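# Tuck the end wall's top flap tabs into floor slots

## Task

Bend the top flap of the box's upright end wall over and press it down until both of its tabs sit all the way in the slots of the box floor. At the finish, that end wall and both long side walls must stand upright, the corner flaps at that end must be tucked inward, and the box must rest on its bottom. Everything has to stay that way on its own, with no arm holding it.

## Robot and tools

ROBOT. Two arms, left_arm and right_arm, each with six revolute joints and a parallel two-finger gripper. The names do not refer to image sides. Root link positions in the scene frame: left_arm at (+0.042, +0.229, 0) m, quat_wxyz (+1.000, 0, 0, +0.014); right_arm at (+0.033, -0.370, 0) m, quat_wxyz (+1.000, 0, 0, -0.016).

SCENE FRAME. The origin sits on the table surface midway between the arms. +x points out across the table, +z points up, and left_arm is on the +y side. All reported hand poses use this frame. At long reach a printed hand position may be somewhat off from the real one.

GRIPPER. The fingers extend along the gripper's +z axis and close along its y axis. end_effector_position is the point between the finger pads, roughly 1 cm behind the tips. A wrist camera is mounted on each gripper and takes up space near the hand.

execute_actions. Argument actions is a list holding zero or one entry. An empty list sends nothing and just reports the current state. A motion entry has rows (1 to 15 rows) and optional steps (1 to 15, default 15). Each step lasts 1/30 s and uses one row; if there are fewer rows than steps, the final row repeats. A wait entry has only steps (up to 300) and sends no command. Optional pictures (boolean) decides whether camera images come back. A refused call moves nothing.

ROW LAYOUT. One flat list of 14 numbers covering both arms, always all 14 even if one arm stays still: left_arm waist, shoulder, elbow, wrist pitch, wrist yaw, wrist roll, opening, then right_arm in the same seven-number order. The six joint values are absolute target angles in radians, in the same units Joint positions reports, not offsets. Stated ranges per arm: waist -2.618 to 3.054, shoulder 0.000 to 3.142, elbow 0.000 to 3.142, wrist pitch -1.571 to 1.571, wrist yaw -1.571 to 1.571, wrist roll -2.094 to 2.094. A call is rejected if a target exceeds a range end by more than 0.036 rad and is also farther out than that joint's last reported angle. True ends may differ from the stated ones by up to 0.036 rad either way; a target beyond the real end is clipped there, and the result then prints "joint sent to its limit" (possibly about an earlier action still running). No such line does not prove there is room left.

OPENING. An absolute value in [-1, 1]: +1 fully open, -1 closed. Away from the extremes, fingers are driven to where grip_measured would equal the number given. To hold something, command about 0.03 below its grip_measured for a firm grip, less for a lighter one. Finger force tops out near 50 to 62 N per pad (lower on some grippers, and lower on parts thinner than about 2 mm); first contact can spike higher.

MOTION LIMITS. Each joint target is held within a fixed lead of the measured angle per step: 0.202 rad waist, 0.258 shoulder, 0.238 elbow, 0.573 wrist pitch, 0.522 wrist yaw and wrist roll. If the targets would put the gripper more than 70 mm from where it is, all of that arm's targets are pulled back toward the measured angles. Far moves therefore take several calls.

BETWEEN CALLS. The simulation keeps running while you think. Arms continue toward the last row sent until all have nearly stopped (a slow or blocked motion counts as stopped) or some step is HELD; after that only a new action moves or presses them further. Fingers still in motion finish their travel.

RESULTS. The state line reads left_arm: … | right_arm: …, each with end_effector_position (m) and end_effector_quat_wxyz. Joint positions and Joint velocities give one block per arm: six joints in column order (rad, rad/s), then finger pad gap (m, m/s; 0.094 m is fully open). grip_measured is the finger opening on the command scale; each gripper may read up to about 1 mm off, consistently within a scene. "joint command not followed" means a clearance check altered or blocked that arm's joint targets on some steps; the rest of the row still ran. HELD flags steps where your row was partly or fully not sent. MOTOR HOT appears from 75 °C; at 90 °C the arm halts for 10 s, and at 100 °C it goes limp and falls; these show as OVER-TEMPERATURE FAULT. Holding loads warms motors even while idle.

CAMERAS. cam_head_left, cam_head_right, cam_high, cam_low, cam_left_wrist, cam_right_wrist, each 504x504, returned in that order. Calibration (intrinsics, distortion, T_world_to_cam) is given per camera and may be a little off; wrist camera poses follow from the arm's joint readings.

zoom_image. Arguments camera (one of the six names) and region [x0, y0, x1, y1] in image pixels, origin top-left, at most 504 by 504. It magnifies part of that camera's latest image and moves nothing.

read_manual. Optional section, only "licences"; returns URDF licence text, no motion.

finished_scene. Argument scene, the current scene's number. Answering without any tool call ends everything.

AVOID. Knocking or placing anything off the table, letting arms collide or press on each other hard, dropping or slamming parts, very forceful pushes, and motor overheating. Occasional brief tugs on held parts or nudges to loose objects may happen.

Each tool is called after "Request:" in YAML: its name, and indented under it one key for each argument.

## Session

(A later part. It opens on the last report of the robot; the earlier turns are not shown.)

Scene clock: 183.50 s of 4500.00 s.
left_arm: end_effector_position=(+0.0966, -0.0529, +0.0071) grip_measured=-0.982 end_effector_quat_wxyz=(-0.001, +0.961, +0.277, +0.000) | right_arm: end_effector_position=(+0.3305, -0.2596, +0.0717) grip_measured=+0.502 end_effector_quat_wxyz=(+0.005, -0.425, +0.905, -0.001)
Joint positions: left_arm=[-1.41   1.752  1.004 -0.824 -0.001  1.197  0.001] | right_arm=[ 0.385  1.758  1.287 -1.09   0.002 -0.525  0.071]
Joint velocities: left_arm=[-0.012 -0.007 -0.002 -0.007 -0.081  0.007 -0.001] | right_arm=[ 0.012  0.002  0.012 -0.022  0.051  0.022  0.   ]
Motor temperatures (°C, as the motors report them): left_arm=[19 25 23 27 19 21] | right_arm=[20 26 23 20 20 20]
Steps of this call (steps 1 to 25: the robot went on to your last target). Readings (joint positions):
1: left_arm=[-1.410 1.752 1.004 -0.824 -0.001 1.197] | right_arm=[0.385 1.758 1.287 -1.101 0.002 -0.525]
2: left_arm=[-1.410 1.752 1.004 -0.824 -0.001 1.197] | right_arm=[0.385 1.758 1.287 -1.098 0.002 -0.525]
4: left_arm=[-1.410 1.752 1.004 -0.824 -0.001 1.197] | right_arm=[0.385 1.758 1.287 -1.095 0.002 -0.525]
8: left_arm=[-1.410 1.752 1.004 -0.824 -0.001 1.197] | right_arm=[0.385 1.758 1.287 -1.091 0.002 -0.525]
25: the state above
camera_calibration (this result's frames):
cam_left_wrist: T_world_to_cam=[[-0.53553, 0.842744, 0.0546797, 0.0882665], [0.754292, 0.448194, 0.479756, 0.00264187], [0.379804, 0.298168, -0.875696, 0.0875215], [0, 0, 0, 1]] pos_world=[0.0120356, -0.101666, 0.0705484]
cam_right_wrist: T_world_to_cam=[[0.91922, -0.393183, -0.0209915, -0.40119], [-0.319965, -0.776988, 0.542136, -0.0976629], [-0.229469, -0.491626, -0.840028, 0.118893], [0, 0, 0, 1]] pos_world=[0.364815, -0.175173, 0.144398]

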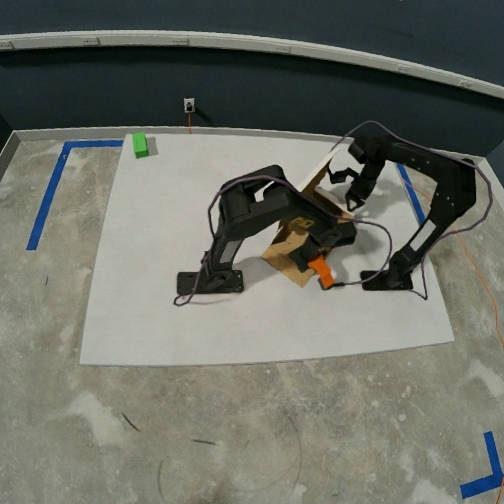

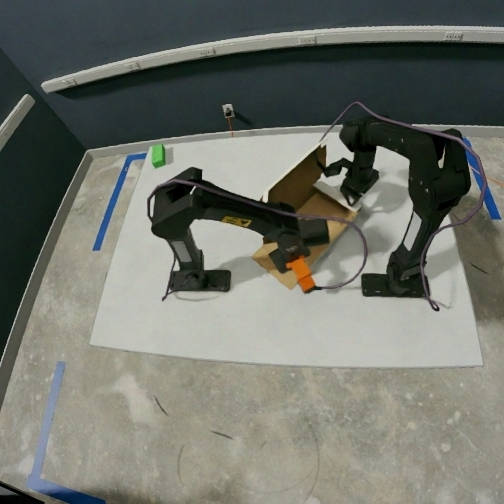

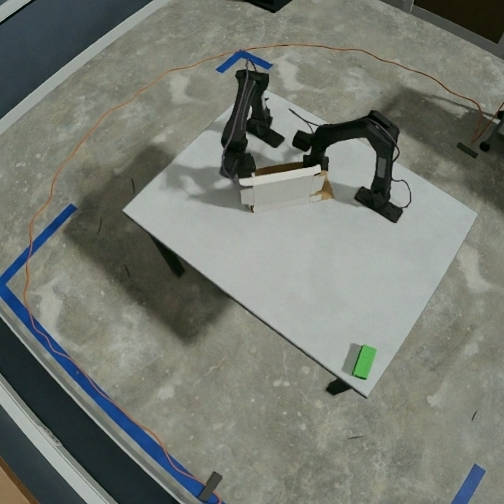

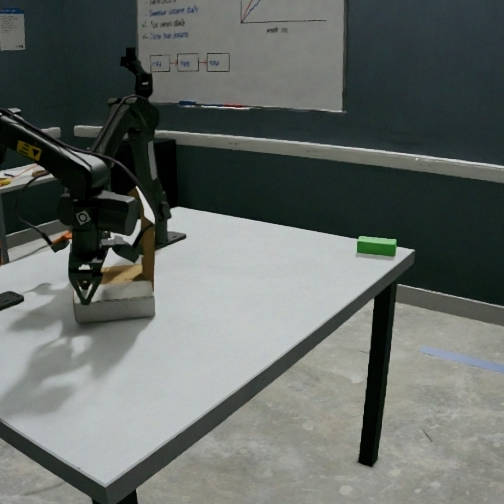

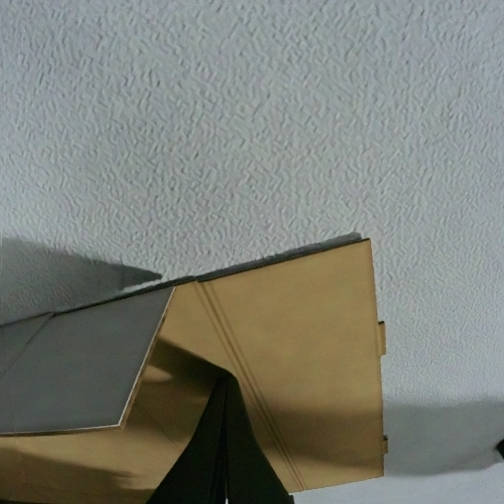

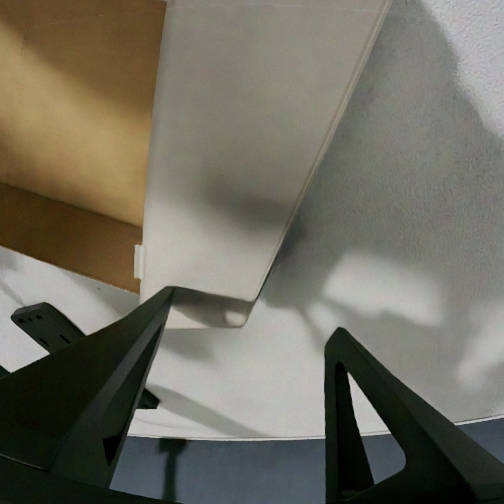

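Good contact. Continue down.

Request:
execute_actions:
  actions:
    - {"rows":[[-1.42,1.752,0.995,-0.814,0,1.2,-1,0.385,1.775,1.25,-1.05,0,-0.53,0.5],[-1.42,1.752,0.995,-0.814,0,1.2,-1,0.385,1.775,1.25,-1.05,0,-0.53,0.5],[-1.42,1.752,0.995,-0.814,0,1.2,-1,0.385,1.775,1.25,-1.05,0,-0.53,0.5],[-1.42,1.752,0.995,-0.814,0,1.2,-1,0.385,1.775,1.25,-1.05,0,-0.53,0.5],[-1.42,1.752,0.995,-0.814,0,1.2,-1,0.385,1.785,1.22,-1.01,0,-0.53,0.5],[-1.42,1.752,0.995,-0.814,0,1.2,-1,0.385,1.785,1.22,-1.01,0,-0.53,0.5],[-1.42,1.752,0.995,-0.814,0,1.2,-1,0.385,1.785,1.22,-1.01,0,-0.53,0.5],[-1.42,1.752,0.995,-0.814,0,1.2,-1,0.385,1.785,1.22,-1.01,0,-0.53,0.5],[-1.42,1.752,0.995,-0.814,0,1.2,-1,0.385,1.80,1.18,-0.96,0,-0.53,0.5]]}
  pictures: false

Request:
execute_actions:
  actions:
    - {"steps":25}

Scene clock: 194.63 s of 4500.00 s.
left_arm: end_effector_position=(+0.0966, -0.0529, +0.0071) grip_measured=-0.982 end_effector_quat_wxyz=(-0.001, +0.961, +0.277, +0.000) | right_arm: end_effector_position=(+0.3267, -0.2601, +0.0462) grip_measured=+0.502 end_effector_quat_wxyz=(-0.000, -0.426, +0.905, +0.001)
Joint positions: left_arm=[-1.41   1.752  1.004 -0.824 -0.001  1.197  0.001] | right_arm=[ 0.385  1.781  1.209 -0.999 -0.003 -0.526  0.071]
Joint velocities: left_arm=[-0.017 -0.012  0.002  0.007  0.022 -0.11  -0.   ] | right_arm=[ 0.017  0.002 -0.012 -0.037  0.051  0.037 -0.001]
Motor temperatures (°C, as the motors report them): left_arm=[19 25 23 26 19 21] | right_arm=[20 25 23 20 20 20]
Steps of this call (steps 1 to 15: the robot went on to your last target; steps 16 to 90: nothing new was sent; then 7.63 s passed at rest; steps 91 to 105: all 15 steps of this action). Readings (joint positions):
91: left_arm=[-1.410 1.752 1.004 -0.824 -0.001 1.197] | right_arm=[0.385 1.758 1.284 -1.087 0.002 -0.526]
92: left_arm=[-1.410 1.752 1.004 -0.824 -0.001 1.197] | right_arm=[0.385 1.758 1.281 -1.082 0.002 -0.526]
94: left_arm=[-1.410 1.752 1.004 -0.824 -0.001 1.197] | right_arm=[0.385 1.758 1.274 -1.075 0.002 -0.526]
98: left_arm=[-1.410 1.752 1.004 -0.824 -0.001 1.197] | right_arm=[0.385 1.765 1.248 -1.045 0.001 -0.526]
105: the state above

Scene clock: 195.47 s of 4500.00 s.
left_arm: end_effector_position=(+0.0966, -0.0529, +0.0071) grip_measured=-0.982 end_effector_quat_wxyz=(-0.001, +0.961, +0.277, +0.000) | right_arm: end_effector_position=(+0.3267, -0.2601, +0.0462) grip_measured=+0.502 end_effector_quat_wxyz=(-0.000, -0.426, +0.905, +0.002)
Joint positions: left_arm=[-1.41   1.752  1.004 -0.824 -0.001  1.197  0.001] | right_arm=[ 0.385  1.781  1.209 -0.999 -0.003 -0.527  0.071]
Joint velocities: left_arm=[-0.012 -0.007  0.002  0.022 -0.007 -0.066  0.   ] | right_arm=[-0.002  0.007  0.007 -0.007 -0.051 -0.022  0.   ]
Motor temperatures (°C, as the motors report them): left_arm=[19 25 23 26 19 21] | right_arm=[20 25 23 20 20 20]
Steps of this call (steps 1 to 15: the robot went on to your last target; steps 16 to 25: nothing new was sent). Readings (joint positions):
1: left_arm=[-1.410 1.752 1.004 -0.824 -0.001 1.197] | right_arm=[0.385 1.781 1.209 -0.999 -0.003 -0.526]
2: left_arm=[-1.410 1.752 1.004 -0.824 -0.001 1.197] | right_arm=[0.385 1.781 1.209 -0.999 -0.003 -0.526]
4: left_arm=[-1.410 1.752 1.004 -0.824 -0.001 1.197] | right_arm=[0.385 1.781 1.209 -0.999 -0.003 -0.527]
8: left_arm=[-1.410 1.752 1.004 -0.824 -0.001 1.197] | right_arm=[0.385 1.781 1.209 -0.999 -0.003 -0.527]
25: the state above
All arms were judged still, so your last target was given up. Only a new action makes them travel on or press farther. Fingers that are still opening or closing keep moving.
camera_calibration (this result's frames):
cam_left_wrist: T_world_to_cam=[[-0.53553, 0.842744, 0.0546797, 0.0882665], [0.754292, 0.448194, 0.479756, 0.00264187], [0.379804, 0.298168, -0.875696, 0.0875215], [0, 0, 0, 1]] pos_world=[0.0120356, -0.101666, 0.0705484]
cam_right_wrist: T_world_to_cam=[[0.919677, -0.39138, -0.031876, -0.397614], [-0.312282, -0.778188, 0.544889, -0.0882913], [-0.238064, -0.491167, -0.837902, 0.0991366], [0, 0, 0, 1]] pos_world=[0.361705, -0.175633, 0.118501]

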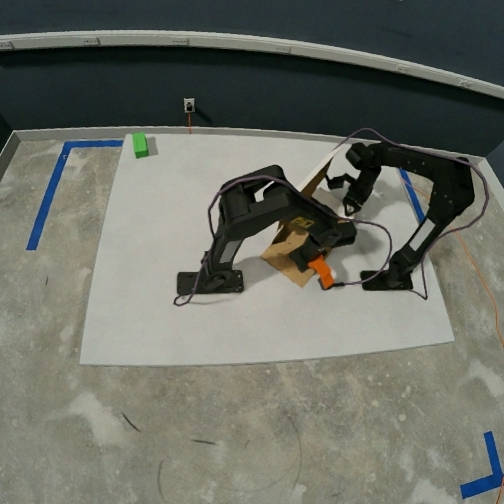

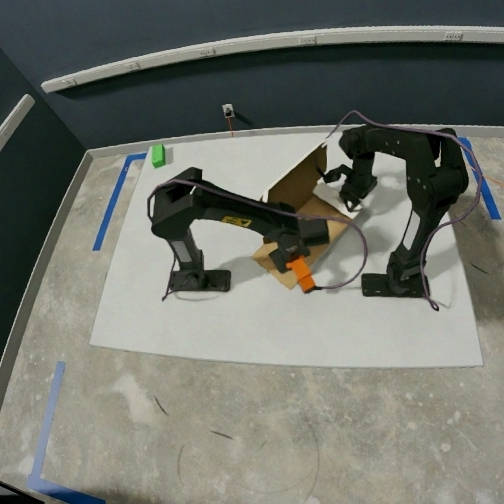

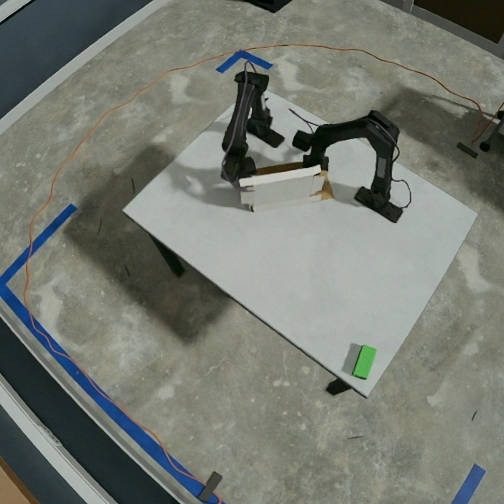

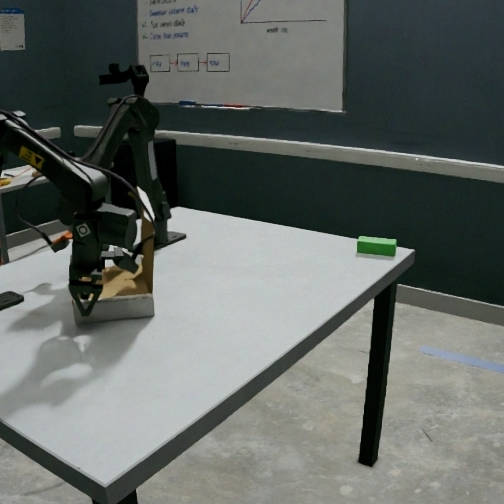

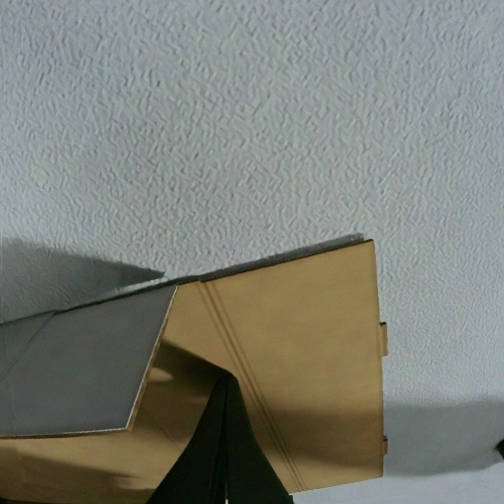

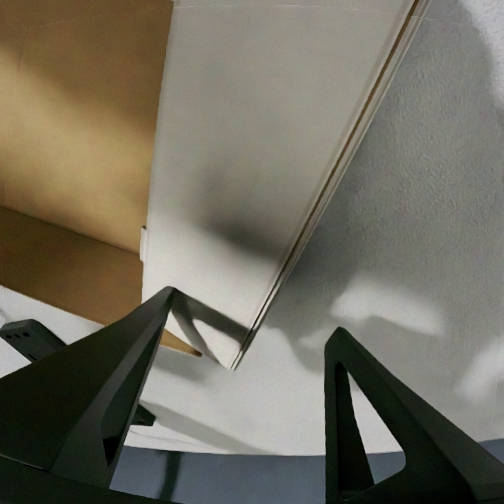

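Request:
execute_actions:
  actions:
    - {"rows":[[-1.42,1.752,0.995,-0.814,0,1.2,-1,0.395,1.78,1.20,-1.0,0,-0.53,0.4],[-1.42,1.752,0.995,-0.814,0,1.2,-1,0.40,1.78,1.20,-1.0,0,-0.53,0.3],[-1.42,1.752,0.995,-0.814,0,1.2,-1,0.405,1.78,1.20,-1.0,0,-0.53,0.2],[-1.42,1.752,0.995,-0.814,0,1.2,-1,0.41,1.78,1.20,-1.0,0,-0.53,0.1],[-1.42,1.752,0.995,-0.814,0,1.2,-1,0.415,1.78,1.20,-1.0,0,-0.52,0.0],[-1.42,1.752,0.995,-0.814,0,1.2,-1,0.42,1.78,1.20,-1.0,0,-0.51,-0.1],[-1.42,1.752,0.995,-0.814,0,1.2,-1,0.425,1.78,1.20,-1.0,0,-0.50,-0.2],[-1.42,1.752,0.995,-0.814,0,1.2,-1,0.43,1.78,1.20,-1.0,0,-0.49,-0.3]]}
  pictures: false

Request:
execute_actions:
  actions:
    - {"steps":20}

Scene clock: 210.37 s of 4500.00 s.
left_arm: end_effector_position=(+0.0966, -0.0529, +0.0071) grip_measured=-0.982 end_effector_quat_wxyz=(-0.001, +0.961, +0.277, +0.000) | right_arm: end_effector_position=(+0.3161, -0.2495, +0.0462) grip_measured=-0.294 end_effector_quat_wxyz=(-0.012, -0.434, +0.901, +0.007)
Joint positions: left_arm=[-1.41   1.752  1.004 -0.824 -0.001  1.197  0.001] | right_arm=[ 0.424  1.781  1.209 -1.023 -0.012 -0.505  0.033]
Joint velocities: left_arm=[-0.002  0.002  0.017  0.037 -0.125 -0.051 -0.001] | right_arm=[-0.012  0.002 -0.007 -0.037  0.007 -0.007  0.   ]
Motor temperatures (°C, as the motors report them): left_arm=[19 25 23 26 19 21] | right_arm=[20 25 22 20 20 20]
Steps of this call (steps 1 to 90: nothing new was sent; then 11.40 s passed at rest; steps 91 to 105: all 15 steps of this action). Readings (joint positions):
91: left_arm=[-1.410 1.752 1.004 -0.824 -0.001 1.197] | right_arm=[0.385 1.781 1.209 -1.002 -0.006 -0.527]
92: left_arm=[-1.410 1.752 1.004 -0.824 -0.001 1.197] | right_arm=[0.387 1.781 1.209 -1.005 -0.010 -0.527]
94: left_arm=[-1.410 1.752 1.004 -0.824 -0.001 1.197] | right_arm=[0.396 1.781 1.209 -1.010 -0.015 -0.527]
98: left_arm=[-1.410 1.752 1.004 -0.824 -0.001 1.197] | right_arm=[0.418 1.781 1.209 -1.023 -0.019 -0.518]
105: the state above

Scene clock: 211.03 s of 4500.00 s.
left_arm: end_effector_position=(+0.0966, -0.0529, +0.0071) grip_measured=-0.982 end_effector_quat_wxyz=(-0.001, +0.961, +0.277, +0.000) | right_arm: end_effector_position=(+0.3161, -0.2495, +0.0462) grip_measured=-0.294 end_effector_quat_wxyz=(-0.012, -0.434, +0.901, +0.007)
Joint positions: left_arm=[-1.41   1.752  1.004 -0.824 -0.001  1.197  0.001] | right_arm=[ 0.424  1.781  1.209 -1.023 -0.012 -0.505  0.033]
Joint velocities: left_arm=[ 0.012  0.012 -0.012  0.022 -0.066  0.007  0.001] | right_arm=[-0.002  0.017 -0.002  0.022  0.022 -0.037  0.   ]
Motor temperatures (°C, as the motors report them): left_arm=[19 25 23 26 19 21] | right_arm=[20 25 22 20 20 20]
Steps of this call (steps 1 to 15: the robot went on to your last target; steps 16 to 20: nothing new was sent). Readings (joint positions):
1: left_arm=[-1.410 1.752 1.004 -0.824 -0.001 1.197] | right_arm=[0.424 1.781 1.209 -1.023 -0.012 -0.505]
2: left_arm=[-1.410 1.752 1.004 -0.824 -0.001 1.197] | right_arm=[0.424 1.781 1.209 -1.023 -0.012 -0.505]
4: left_arm=[-1.410 1.752 1.004 -0.824 -0.001 1.197] | right_arm=[0.424 1.781 1.209 -1.023 -0.012 -0.505]
8: left_arm=[-1.410 1.752 1.004 -0.824 -0.001 1.197] | right_arm=[0.424 1.781 1.209 -1.023 -0.012 -0.505]
20: the state above
All arms were judged still, so your last target was given up. Only a new action makes them travel on or press farther. Fingers that are still opening or closing keep moving.
camera_calibration (this result's frames):
cam_left_wrist: T_world_to_cam=[[-0.53553, 0.842744, 0.0546797, 0.0882665], [0.754292, 0.448194, 0.479756, 0.00264187], [0.379804, 0.298168, -0.875696, 0.0875215], [0, 0, 0, 1]] pos_world=[0.0120356, -0.101666, 0.0705484]
cam_right_wrist: T_world_to_cam=[[0.924967, -0.376022, -0.0551666, -0.380529], [-0.285318, -0.782949, 0.552797, -0.0934714], [-0.251056, -0.495579, -0.831488, 0.104613], [0, 0, 0, 1]] pos_world=[0.351572, -0.164426, 0.117663]

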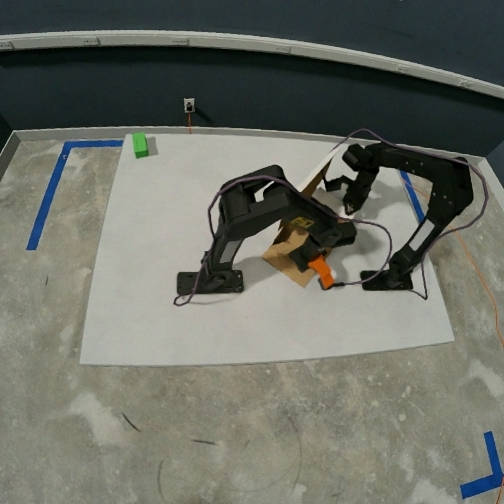

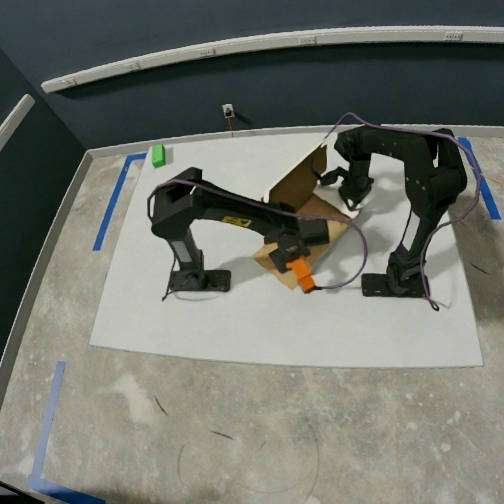

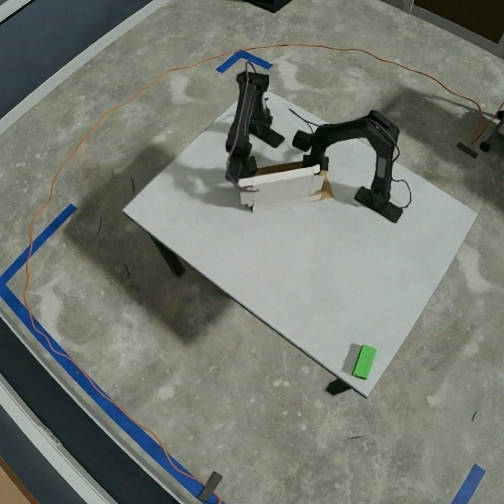

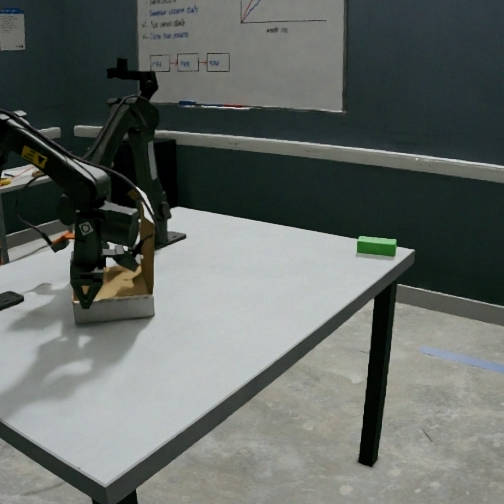

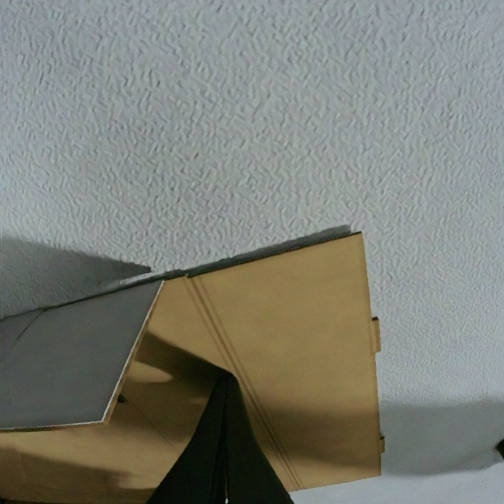

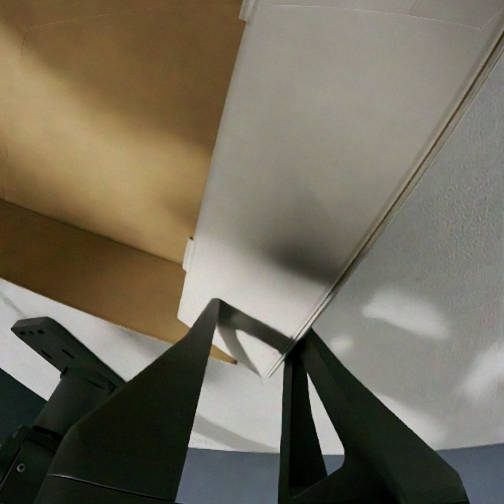

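Request:
execute_actions:
  actions:
    - {"rows":[[-1.42,1.752,0.995,-0.814,0,1.2,-1,0.44,1.79,1.17,-0.97,0,-0.49,-0.35],[-1.42,1.752,0.995,-0.814,0,1.2,-1,0.44,1.79,1.17,-0.97,0,-0.49,-0.4],[-1.42,1.752,0.995,-0.814,0,1.2,-1,0.44,1.80,1.15,-0.94,0,-0.49,-0.45],[-1.42,1.752,0.995,-0.814,0,1.2,-1,0.44,1.80,1.15,-0.94,0,-0.49,-0.5],[-1.42,1.752,0.995,-0.814,0,1.2,-1,0.44,1.80,1.15,-0.94,0,-0.49,-0.55],[-1.42,1.752,0.995,-0.814,0,1.2,-1,0.44,1.80,1.15,-0.94,0,-0.49,-0.6],[-1.42,1.752,0.995,-0.814,0,1.2,-1,0.44,1.80,1.15,-0.94,0,-0.49,-0.65],[-1.42,1.752,0.995,-0.814,0,1.2,-1,0.44,1.80,1.15,-0.94,0,-0.49,-0.7],[-1.42,1.752,0.995,-0.814,0,1.2,-1,0.44,1.80,1.15,-0.94,0,-0.49,-0.75],[-1.42,1.752,0.995,-0.814,0,1.2,-1,0.44,1.80,1.15,-0.94,0,-0.49,-0.8]]}
  pictures: false

Request:
execute_actions:
  actions:
    - {"steps":20}

Scene clock: 224.37 s of 4500.00 s.
left_arm: end_effector_position=(+0.0966, -0.0529, +0.0071) grip_measured=-0.982 end_effector_quat_wxyz=(-0.001, +0.961, +0.277, +0.000) | right_arm: end_effector_position=(+0.3165, -0.2495, +0.0452) grip_measured=-0.371 end_effector_quat_wxyz=(-0.010, -0.434, +0.901, -0.001)
Joint positions: left_arm=[-1.41   1.752  1.004 -0.824 -0.001  1.197  0.001] | right_arm=[ 0.432  1.78   1.203 -1.014  0.003 -0.498  0.03 ]
Joint velocities: left_arm=[-0.002 -0.002  0.007 -0.037 -0.11   0.022  0.   ] | right_arm=[-0.007 -0.012  0.007 -0.037 -0.081 -0.007 -0.001]
Motor temperatures (°C, as the motors report them): left_arm=[19 26 23 26 19 21] | right_arm=[20 25 23 20 20 20]
Steps of this call (steps 1 to 90: nothing new was sent; then 9.83 s passed at rest; steps 91 to 105: all 15 steps of this action). Readings (joint positions):
91: left_arm=[-1.410 1.752 1.004 -0.824 -0.001 1.197] | right_arm=[0.425 1.781 1.209 -1.022 -0.011 -0.504]
92: left_arm=[-1.410 1.752 1.004 -0.824 -0.001 1.197] | right_arm=[0.426 1.781 1.209 -1.021 -0.007 -0.504]
94: left_arm=[-1.410 1.752 1.004 -0.824 -0.001 1.197] | right_arm=[0.430 1.780 1.204 -1.015 -0.001 -0.501]
98: left_arm=[-1.410 1.752 1.004 -0.824 -0.001 1.197] | right_arm=[0.432 1.780 1.203 -1.014 0.003 -0.498]
105: the state above

Scene clock: 225.03 s of 4500.00 s.
left_arm: end_effector_position=(+0.0966, -0.0529, +0.0071) grip_measured=-0.982 end_effector_quat_wxyz=(-0.001, +0.961, +0.277, +0.000) | right_arm: end_effector_position=(+0.3165, -0.2495, +0.0452) grip_measured=-0.371 end_effector_quat_wxyz=(-0.010, -0.434, +0.901, -0.001)
Joint positions: left_arm=[-1.41   1.752  1.004 -0.824 -0.001  1.197  0.001] | right_arm=[ 0.432  1.78   1.203 -1.014  0.003 -0.498  0.03 ]
Joint velocities: left_arm=[ 0.007 -0.012 -0.007 -0.007 -0.022 -0.037  0.001] | right_arm=[-0.017  0.007  0.002 -0.095  0.022 -0.066  0.001]
Motor temperatures (°C, as the motors report them): left_arm=[19 26 23 26 19 21] | right_arm=[20 25 23 20 20 20]
Steps of this call (steps 1 to 15: the robot went on to your last target; steps 16 to 20: nothing new was sent). Readings (joint positions):
1: left_arm=[-1.410 1.752 1.004 -0.824 -0.001 1.197] | right_arm=[0.432 1.780 1.203 -1.014 0.003 -0.498]
2: left_arm=[-1.410 1.752 1.004 -0.824 -0.001 1.197] | right_arm=[0.432 1.780 1.203 -1.014 0.003 -0.498]
4: left_arm=[-1.410 1.752 1.004 -0.824 -0.001 1.197] | right_arm=[0.432 1.780 1.203 -1.014 0.003 -0.498]
8: left_arm=[-1.410 1.752 1.004 -0.824 -0.001 1.197] | right_arm=[0.432 1.780 1.203 -1.014 0.003 -0.498]
20: the state above
All arms were judged still, so your last target was given up. Only a new action makes them travel on or press farther. Fingers that are still opening or closing keep moving.
camera_calibration (this result's frames):
cam_left_wrist: T_world_to_cam=[[-0.53553, 0.842744, 0.0546797, 0.0882665], [0.754292, 0.448194, 0.479756, 0.00264187], [0.379804, 0.298168, -0.875696, 0.0875215], [0, 0, 0, 1]] pos_world=[0.0120356, -0.101666, 0.0705484]
cam_right_wrist: T_world_to_cam=[[0.926012, -0.37525, -0.041098, -0.381706], [-0.289803, -0.776441, 0.559602, -0.0900456], [-0.2419, -0.506288, -0.827742, 0.0981028], [0, 0, 0, 1]] pos_world=[0.3511, -0.163482, 0.115906]

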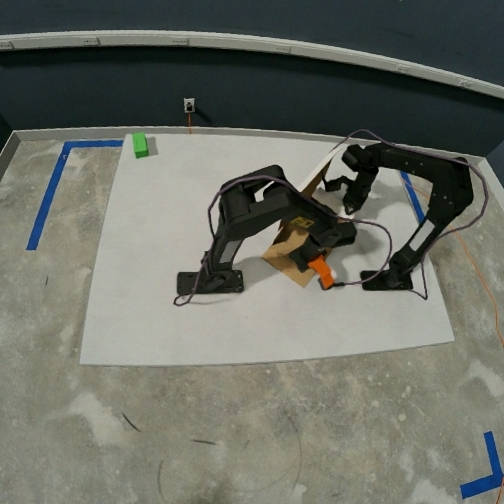

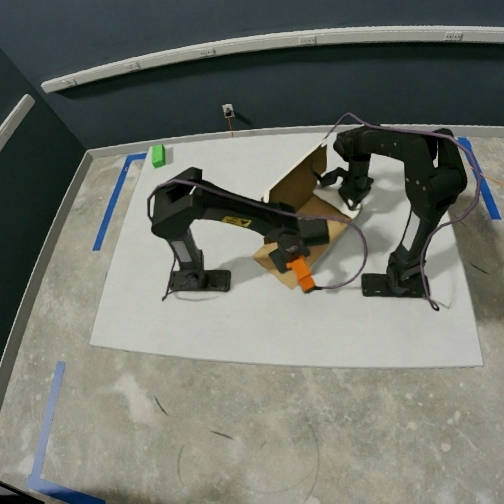

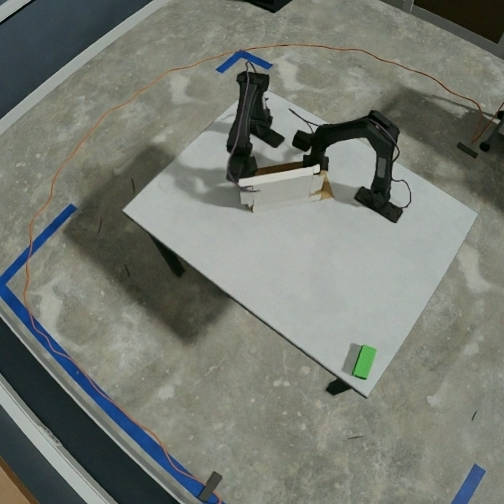

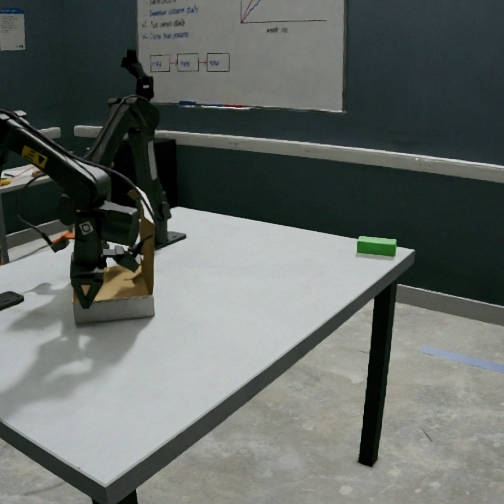

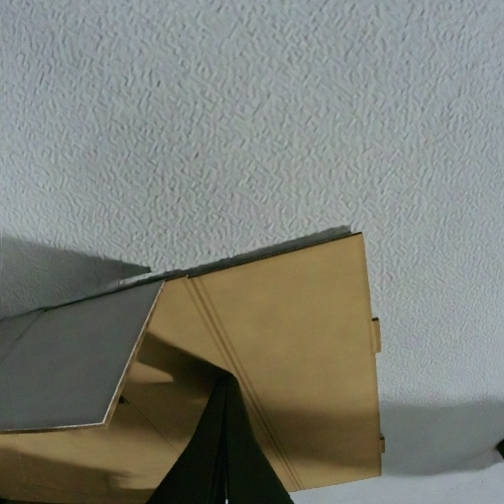

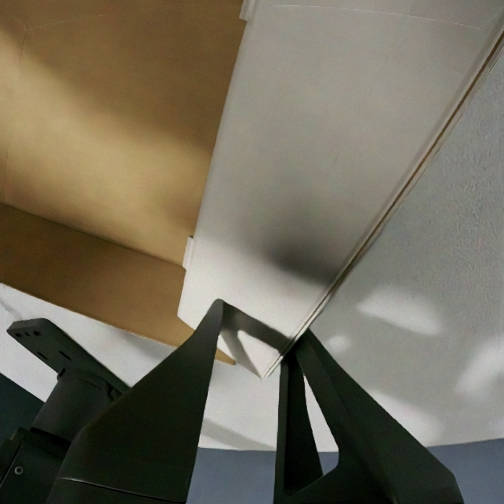

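Request:
execute_actions:
  actions:
    - {"rows":[[-1.42,1.752,0.995,-0.814,0,1.2,-1,0.44,1.78,1.20,-1.01,0,-0.49,-0.3],[-1.42,1.752,0.995,-0.814,0,1.2,-1,0.45,1.78,1.19,-1.0,0,-0.48,-0.2],[-1.42,1.752,0.995,-0.814,0,1.2,-1,0.46,1.78,1.18,-0.99,0,-0.47,-0.1],[-1.42,1.752,0.995,-0.814,0,1.2,-1,0.47,1.78,1.16,-0.97,0,-0.46,0.0],[-1.42,1.752,0.995,-0.814,0,1.2,-1,0.48,1.785,1.14,-0.95,0,-0.45,0.06],[-1.42,1.752,0.995,-0.814,0,1.2,-1,0.485,1.79,1.12,-0.92,0,-0.45,0.06]]}
  pictures: false

Request:
execute_actions:
  actions:
    - {"steps":20}

Scene clock: 235.77 s of 4500.00 s.
left_arm: end_effector_position=(+0.0966, -0.0530, +0.0071) grip_measured=-0.982 end_effector_quat_wxyz=(-0.001, +0.961, +0.277, +0.000) | right_arm: end_effector_position=(+0.3041, -0.2387, +0.0289) grip_measured=+0.058 end_effector_quat_wxyz=(-0.012, -0.439, +0.899, -0.001)
Joint positions: left_arm=[-1.41   1.752  1.004 -0.824 -0.001  1.197  0.001] | right_arm=[ 0.481  1.782  1.136 -0.949  0.003 -0.459  0.05 ]
Joint velocities: left_arm=[ 0.002  0.012 -0.007  0.007 -0.007 -0.022 -0.001] | right_arm=[ 0.002 -0.007 -0.002  0.037  0.051  0.007 -0.   ]
Motor temperatures (°C, as the motors report them): left_arm=[19 26 23 26 19 21] | right_arm=[20 25 22 20 20 20]
Steps of this call (steps 1 to 90: nothing new was sent; then 7.23 s passed at rest; steps 91 to 105: all 15 steps of this action). Readings (joint positions):
91: left_arm=[-1.410 1.752 1.004 -0.824 -0.001 1.197] | right_arm=[0.432 1.778 1.203 -1.016 0.002 -0.497]
92: left_arm=[-1.410 1.752 1.004 -0.824 -0.001 1.197] | right_arm=[0.434 1.777 1.203 -1.016 0.001 -0.496]
94: left_arm=[-1.410 1.752 1.004 -0.824 -0.001 1.197] | right_arm=[0.443 1.777 1.199 -1.010 0.002 -0.487]
98: left_arm=[-1.410 1.752 1.004 -0.824 -0.001 1.197] | right_arm=[0.476 1.777 1.153 -0.967 0.003 -0.468]
105: the state above

Scene clock: 236.43 s of 4500.00 s.
left_arm: end_effector_position=(+0.0966, -0.0530, +0.0071) grip_measured=-0.982 end_effector_quat_wxyz=(-0.001, +0.961, +0.277, +0.000) | right_arm: end_effector_position=(+0.3044, -0.2385, +0.0289) grip_measured=+0.058 end_effector_quat_wxyz=(-0.011, -0.438, +0.899, -0.001)
Joint positions: left_arm=[-1.41   1.752  1.004 -0.824 -0.001  1.197  0.001] | right_arm=[ 0.481  1.782  1.136 -0.948  0.003 -0.459  0.05 ]
Joint velocities: left_arm=[ 0.007  0.002  0.007  0.007  0.007 -0.051  0.001] | right_arm=[-0.037 -0.007 -0.002 -0.007 -0.007  0.022 -0.   ]
Motor temperatures (°C, as the motors report them): left_arm=[19 26 23 26 19 21] | right_arm=[20 25 22 20 20 20]
Steps of this call (steps 1 to 15: the robot went on to your last target; steps 16 to 20: nothing new was sent). Readings (joint positions):
1: left_arm=[-1.410 1.752 1.004 -0.824 -0.001 1.197] | right_arm=[0.481 1.782 1.136 -0.949 0.003 -0.459]
2: left_arm=[-1.410 1.752 1.004 -0.824 -0.001 1.197] | right_arm=[0.481 1.782 1.136 -0.948 0.003 -0.459]
4: left_arm=[-1.410 1.752 1.004 -0.824 -0.001 1.197] | right_arm=[0.481 1.782 1.136 -0.948 0.003 -0.459]
8: left_arm=[-1.410 1.752 1.004 -0.824 -0.001 1.197] | right_arm=[0.481 1.782 1.136 -0.948 0.003 -0.459]
20: the state above
All arms were judged still, so your last target was given up. Only a new action makes them travel on or press farther. Fingers that are still opening or closing keep moving.
camera_calibration (this result's frames):
cam_left_wrist: T_world_to_cam=[[-0.535534, 0.842765, 0.0543257, 0.0883585], [0.754258, 0.448374, 0.479642, 0.00268401], [0.379867, 0.29784, -0.875781, 0.0875195], [0, 0, 0, 1]] pos_world=[0.0120488, -0.101736, 0.0705604]
cam_right_wrist: T_world_to_cam=[[0.929445, -0.366469, -0.0428057, -0.365993], [-0.280992, -0.778251, 0.561577, -0.0790928], [-0.239114, -0.509927, -0.826317, 0.0854315], [0, 0, 0, 1]] pos_world=[0.338374, -0.152116, 0.0993435]

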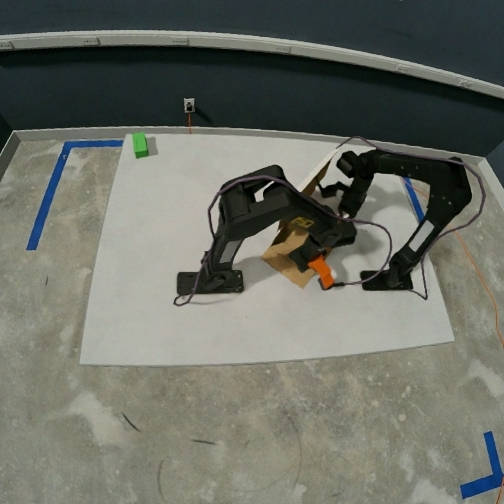

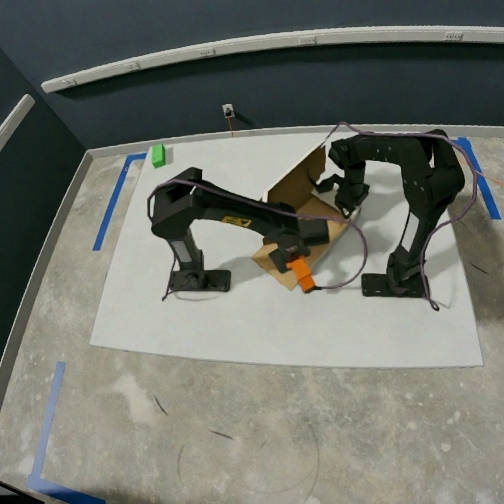

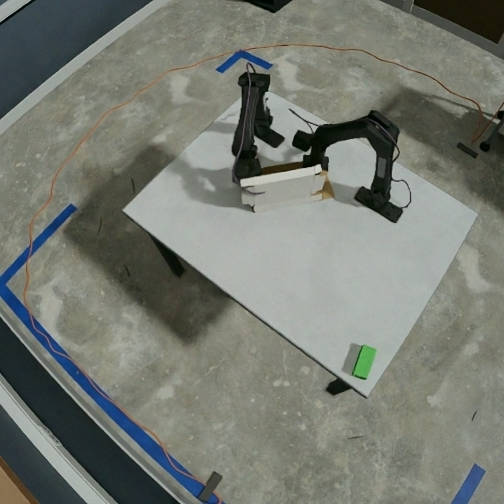

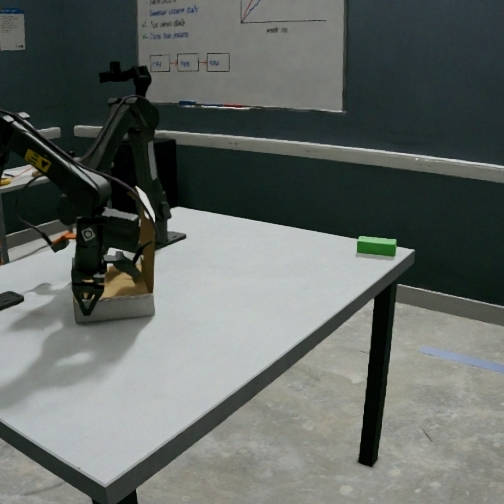

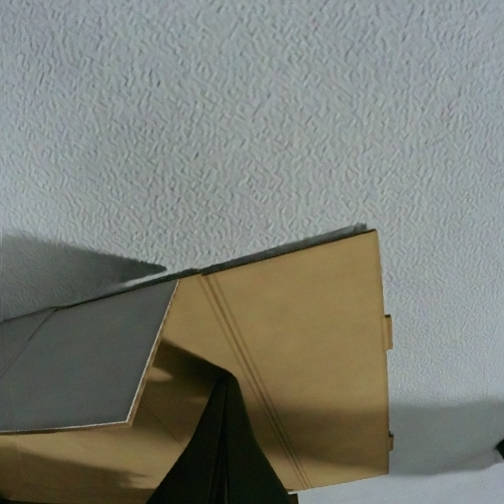

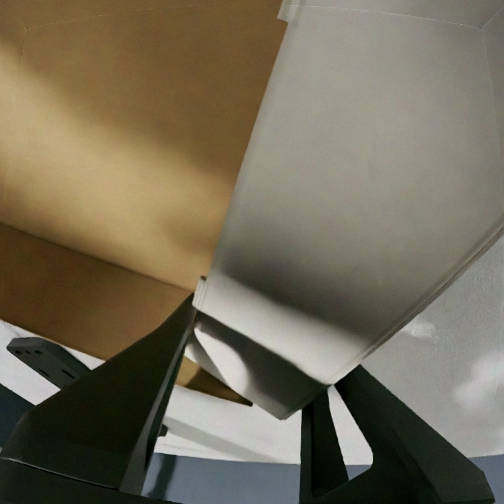

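Finger at flap edge. Close, moving the centre outward as it closes.

Request:
execute_actions:
  actions:
    - {"rows":[[-1.42,1.752,0.995,-0.814,0,1.2,-1,0.48,1.785,1.13,-0.94,0,-0.46,-0.02],[-1.42,1.752,0.995,-0.814,0,1.2,-1,0.475,1.785,1.13,-0.94,0,-0.46,-0.1],[-1.42,1.752,0.995,-0.814,0,1.2,-1,0.47,1.785,1.13,-0.935,0,-0.465,-0.18],[-1.42,1.752,0.995,-0.814,0,1.2,-1,0.465,1.785,1.13,-0.935,0,-0.47,-0.26],[-1.42,1.752,0.995,-0.814,0,1.2,-1,0.46,1.785,1.13,-0.93,0,-0.475,-0.34],[-1.42,1.752,0.995,-0.814,0,1.2,-1,0.455,1.785,1.13,-0.93,0,-0.48,-0.42],[-1.42,1.752,0.995,-0.814,0,1.2,-1,0.45,1.785,1.13,-0.925,0,-0.485,-0.5],[-1.42,1.752,0.995,-0.814,0,1.2,-1,0.445,1.785,1.13,-0.925,0,-0.49,-0.58],[-1.42,1.752,0.995,-0.814,0,1.2,-1,0.44,1.785,1.13,-0.92,0,-0.495,-0.66],[-1.42,1.752,0.995,-0.814,0,1.2,-1,0.435,1.785,1.13,-0.92,0,-0.5,-0.74],[-1.42,1.752,0.995,-0.814,0,1.2,-1,0.43,1.785,1.13,-0.915,0,-0.5,-0.82],[-1.42,1.752,0.995,-0.814,0,1.2,-1,0.43,1.785,1.13,-0.915,0,-0.5,-0.9]]}
  pictures: false

Request:
execute_actions:
  actions:
    - {"steps":20}

Scene clock: 249.93 s of 4500.00 s.
left_arm: end_effector_position=(+0.0967, -0.0533, +0.0071) grip_measured=-0.982 end_effector_quat_wxyz=(-0.000, +0.961, +0.277, +0.000) | right_arm: end_effector_position=(+0.3126, -0.2495, +0.0288) grip_measured=-0.021 end_effector_quat_wxyz=(-0.006, -0.432, +0.902, -0.001)
Joint positions: left_arm=[-1.41   1.752  1.004 -0.823 -0.001  1.197  0.001] | right_arm=[ 0.437  1.782  1.136 -0.936  0.003 -0.488  0.046]
Joint velocities: left_arm=[-0.017 -0.007 -0.002 -0.007 -0.022  0.066 -0.   ] | right_arm=[-0.002 -0.002  0.012 -0.007 -0.007 -0.022  0.001]
Motor temperatures (°C, as the motors report them): left_arm=[19 26 23 26 19 21] | right_arm=[20 25 22 20 20 20]
Steps of this call (steps 1 to 90: nothing new was sent; then 10.00 s passed at rest; steps 91 to 105: all 15 steps of this action). Readings (joint positions):
91: left_arm=[-1.410 1.752 1.004 -0.824 -0.001 1.197] | right_arm=[0.481 1.782 1.136 -0.948 0.003 -0.459]
92: left_arm=[-1.410 1.752 1.004 -0.824 -0.001 1.197] | right_arm=[0.481 1.782 1.136 -0.947 0.003 -0.459]
94: left_arm=[-1.410 1.752 1.004 -0.824 -0.001 1.197] | right_arm=[0.479 1.782 1.136 -0.946 0.003 -0.459]
98: left_arm=[-1.410 1.752 1.004 -0.824 -0.001 1.197] | right_arm=[0.463 1.782 1.136 -0.942 0.003 -0.470]
105: the state above

Scene clock: 250.60 s of 4500.00 s.
left_arm: end_effector_position=(+0.0967, -0.0533, +0.0071) grip_measured=-0.982 end_effector_quat_wxyz=(-0.000, +0.961, +0.277, +0.000) | right_arm: end_effector_position=(+0.3126, -0.2495, +0.0288) grip_measured=-0.021 end_effector_quat_wxyz=(-0.006, -0.432, +0.902, -0.001)
Joint positions: left_arm=[-1.41   1.752  1.004 -0.823 -0.001  1.197  0.001] | right_arm=[ 0.437  1.782  1.136 -0.936  0.003 -0.488  0.046]
Joint velocities: left_arm=[ 0.017 -0.007  0.002 -0.007 -0.051 -0.051 -0.   ] | right_arm=[-0.017 -0.007 -0.017  0.007 -0.007 -0.007  0.   ]
Motor temperatures (°C, as the motors report them): left_arm=[19 26 23 26 19 21] | right_arm=[20 25 22 20 20 20]
Steps of this call (steps 1 to 15: the robot went on to your last target; steps 16 to 20: nothing new was sent). Readings (joint positions):
1: left_arm=[-1.410 1.752 1.004 -0.823 -0.001 1.197] | right_arm=[0.437 1.782 1.136 -0.936 0.003 -0.488]
2: left_arm=[-1.410 1.752 1.004 -0.823 -0.001 1.197] | right_arm=[0.437 1.782 1.136 -0.936 0.003 -0.488]
4: left_arm=[-1.410 1.752 1.004 -0.823 -0.001 1.197] | right_arm=[0.437 1.782 1.136 -0.936 0.003 -0.488]
8: left_arm=[-1.410 1.752 1.004 -0.823 -0.001 1.197] | right_arm=[0.437 1.782 1.136 -0.936 0.003 -0.488]
20: the state above
All arms were judged still, so your last target was given up. Only a new action makes them travel on or press farther. Fingers that are still opening or closing keep moving.
camera_calibration (this result's frames):
cam_left_wrist: T_world_to_cam=[[-0.535545, 0.842825, 0.0532636, 0.0886344], [0.754155, 0.448913, 0.479299, 0.00281052], [0.380054, 0.296855, -0.876034, 0.0875133], [0, 0, 0, 1]] pos_world=[0.0120884, -0.101944, 0.0705966]
cam_right_wrist: T_world_to_cam=[[0.924583, -0.379364, -0.0350697, -0.379494], [-0.297706, -0.77686, 0.554851, -0.079539], [-0.237735, -0.502565, -0.83121, 0.0832949], [0, 0, 0, 1]] pos_world=[0.346996, -0.163896, 0.100059]

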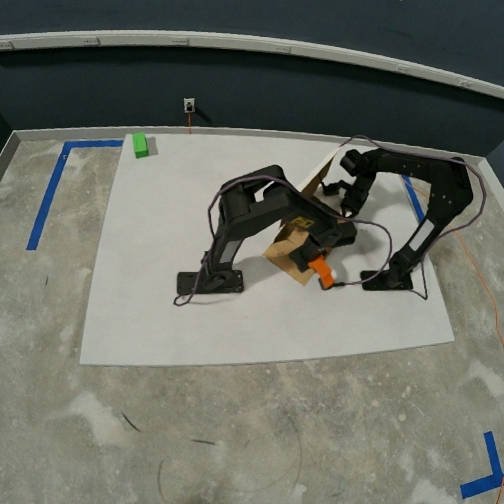

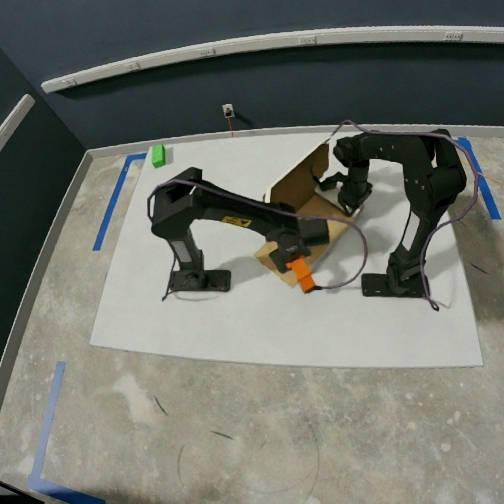

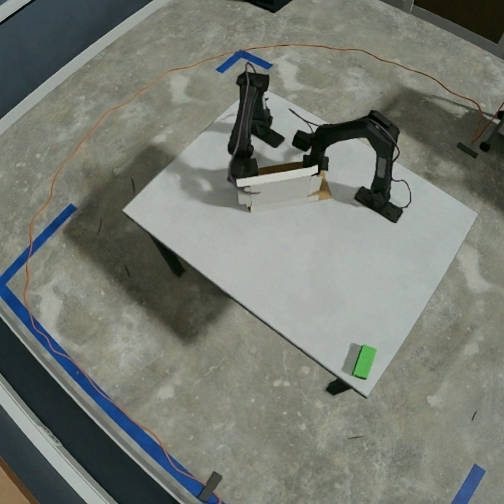

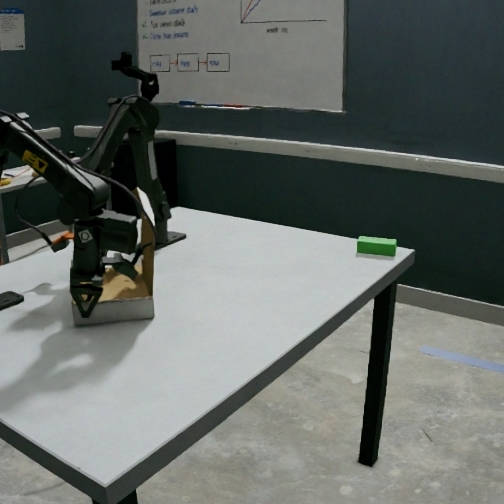

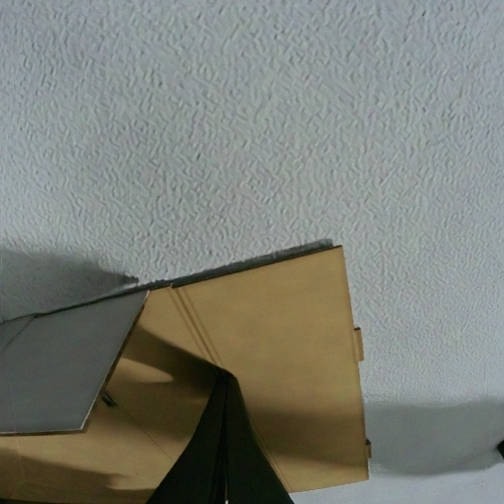

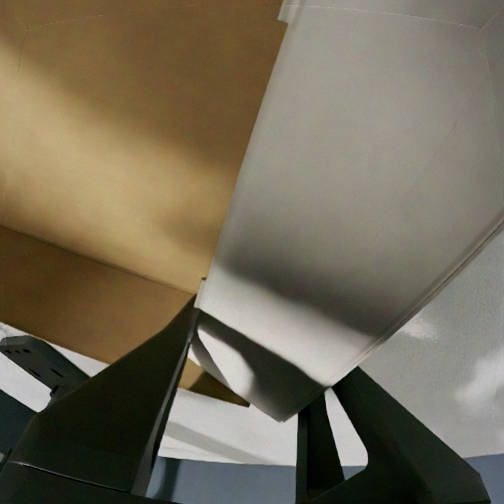

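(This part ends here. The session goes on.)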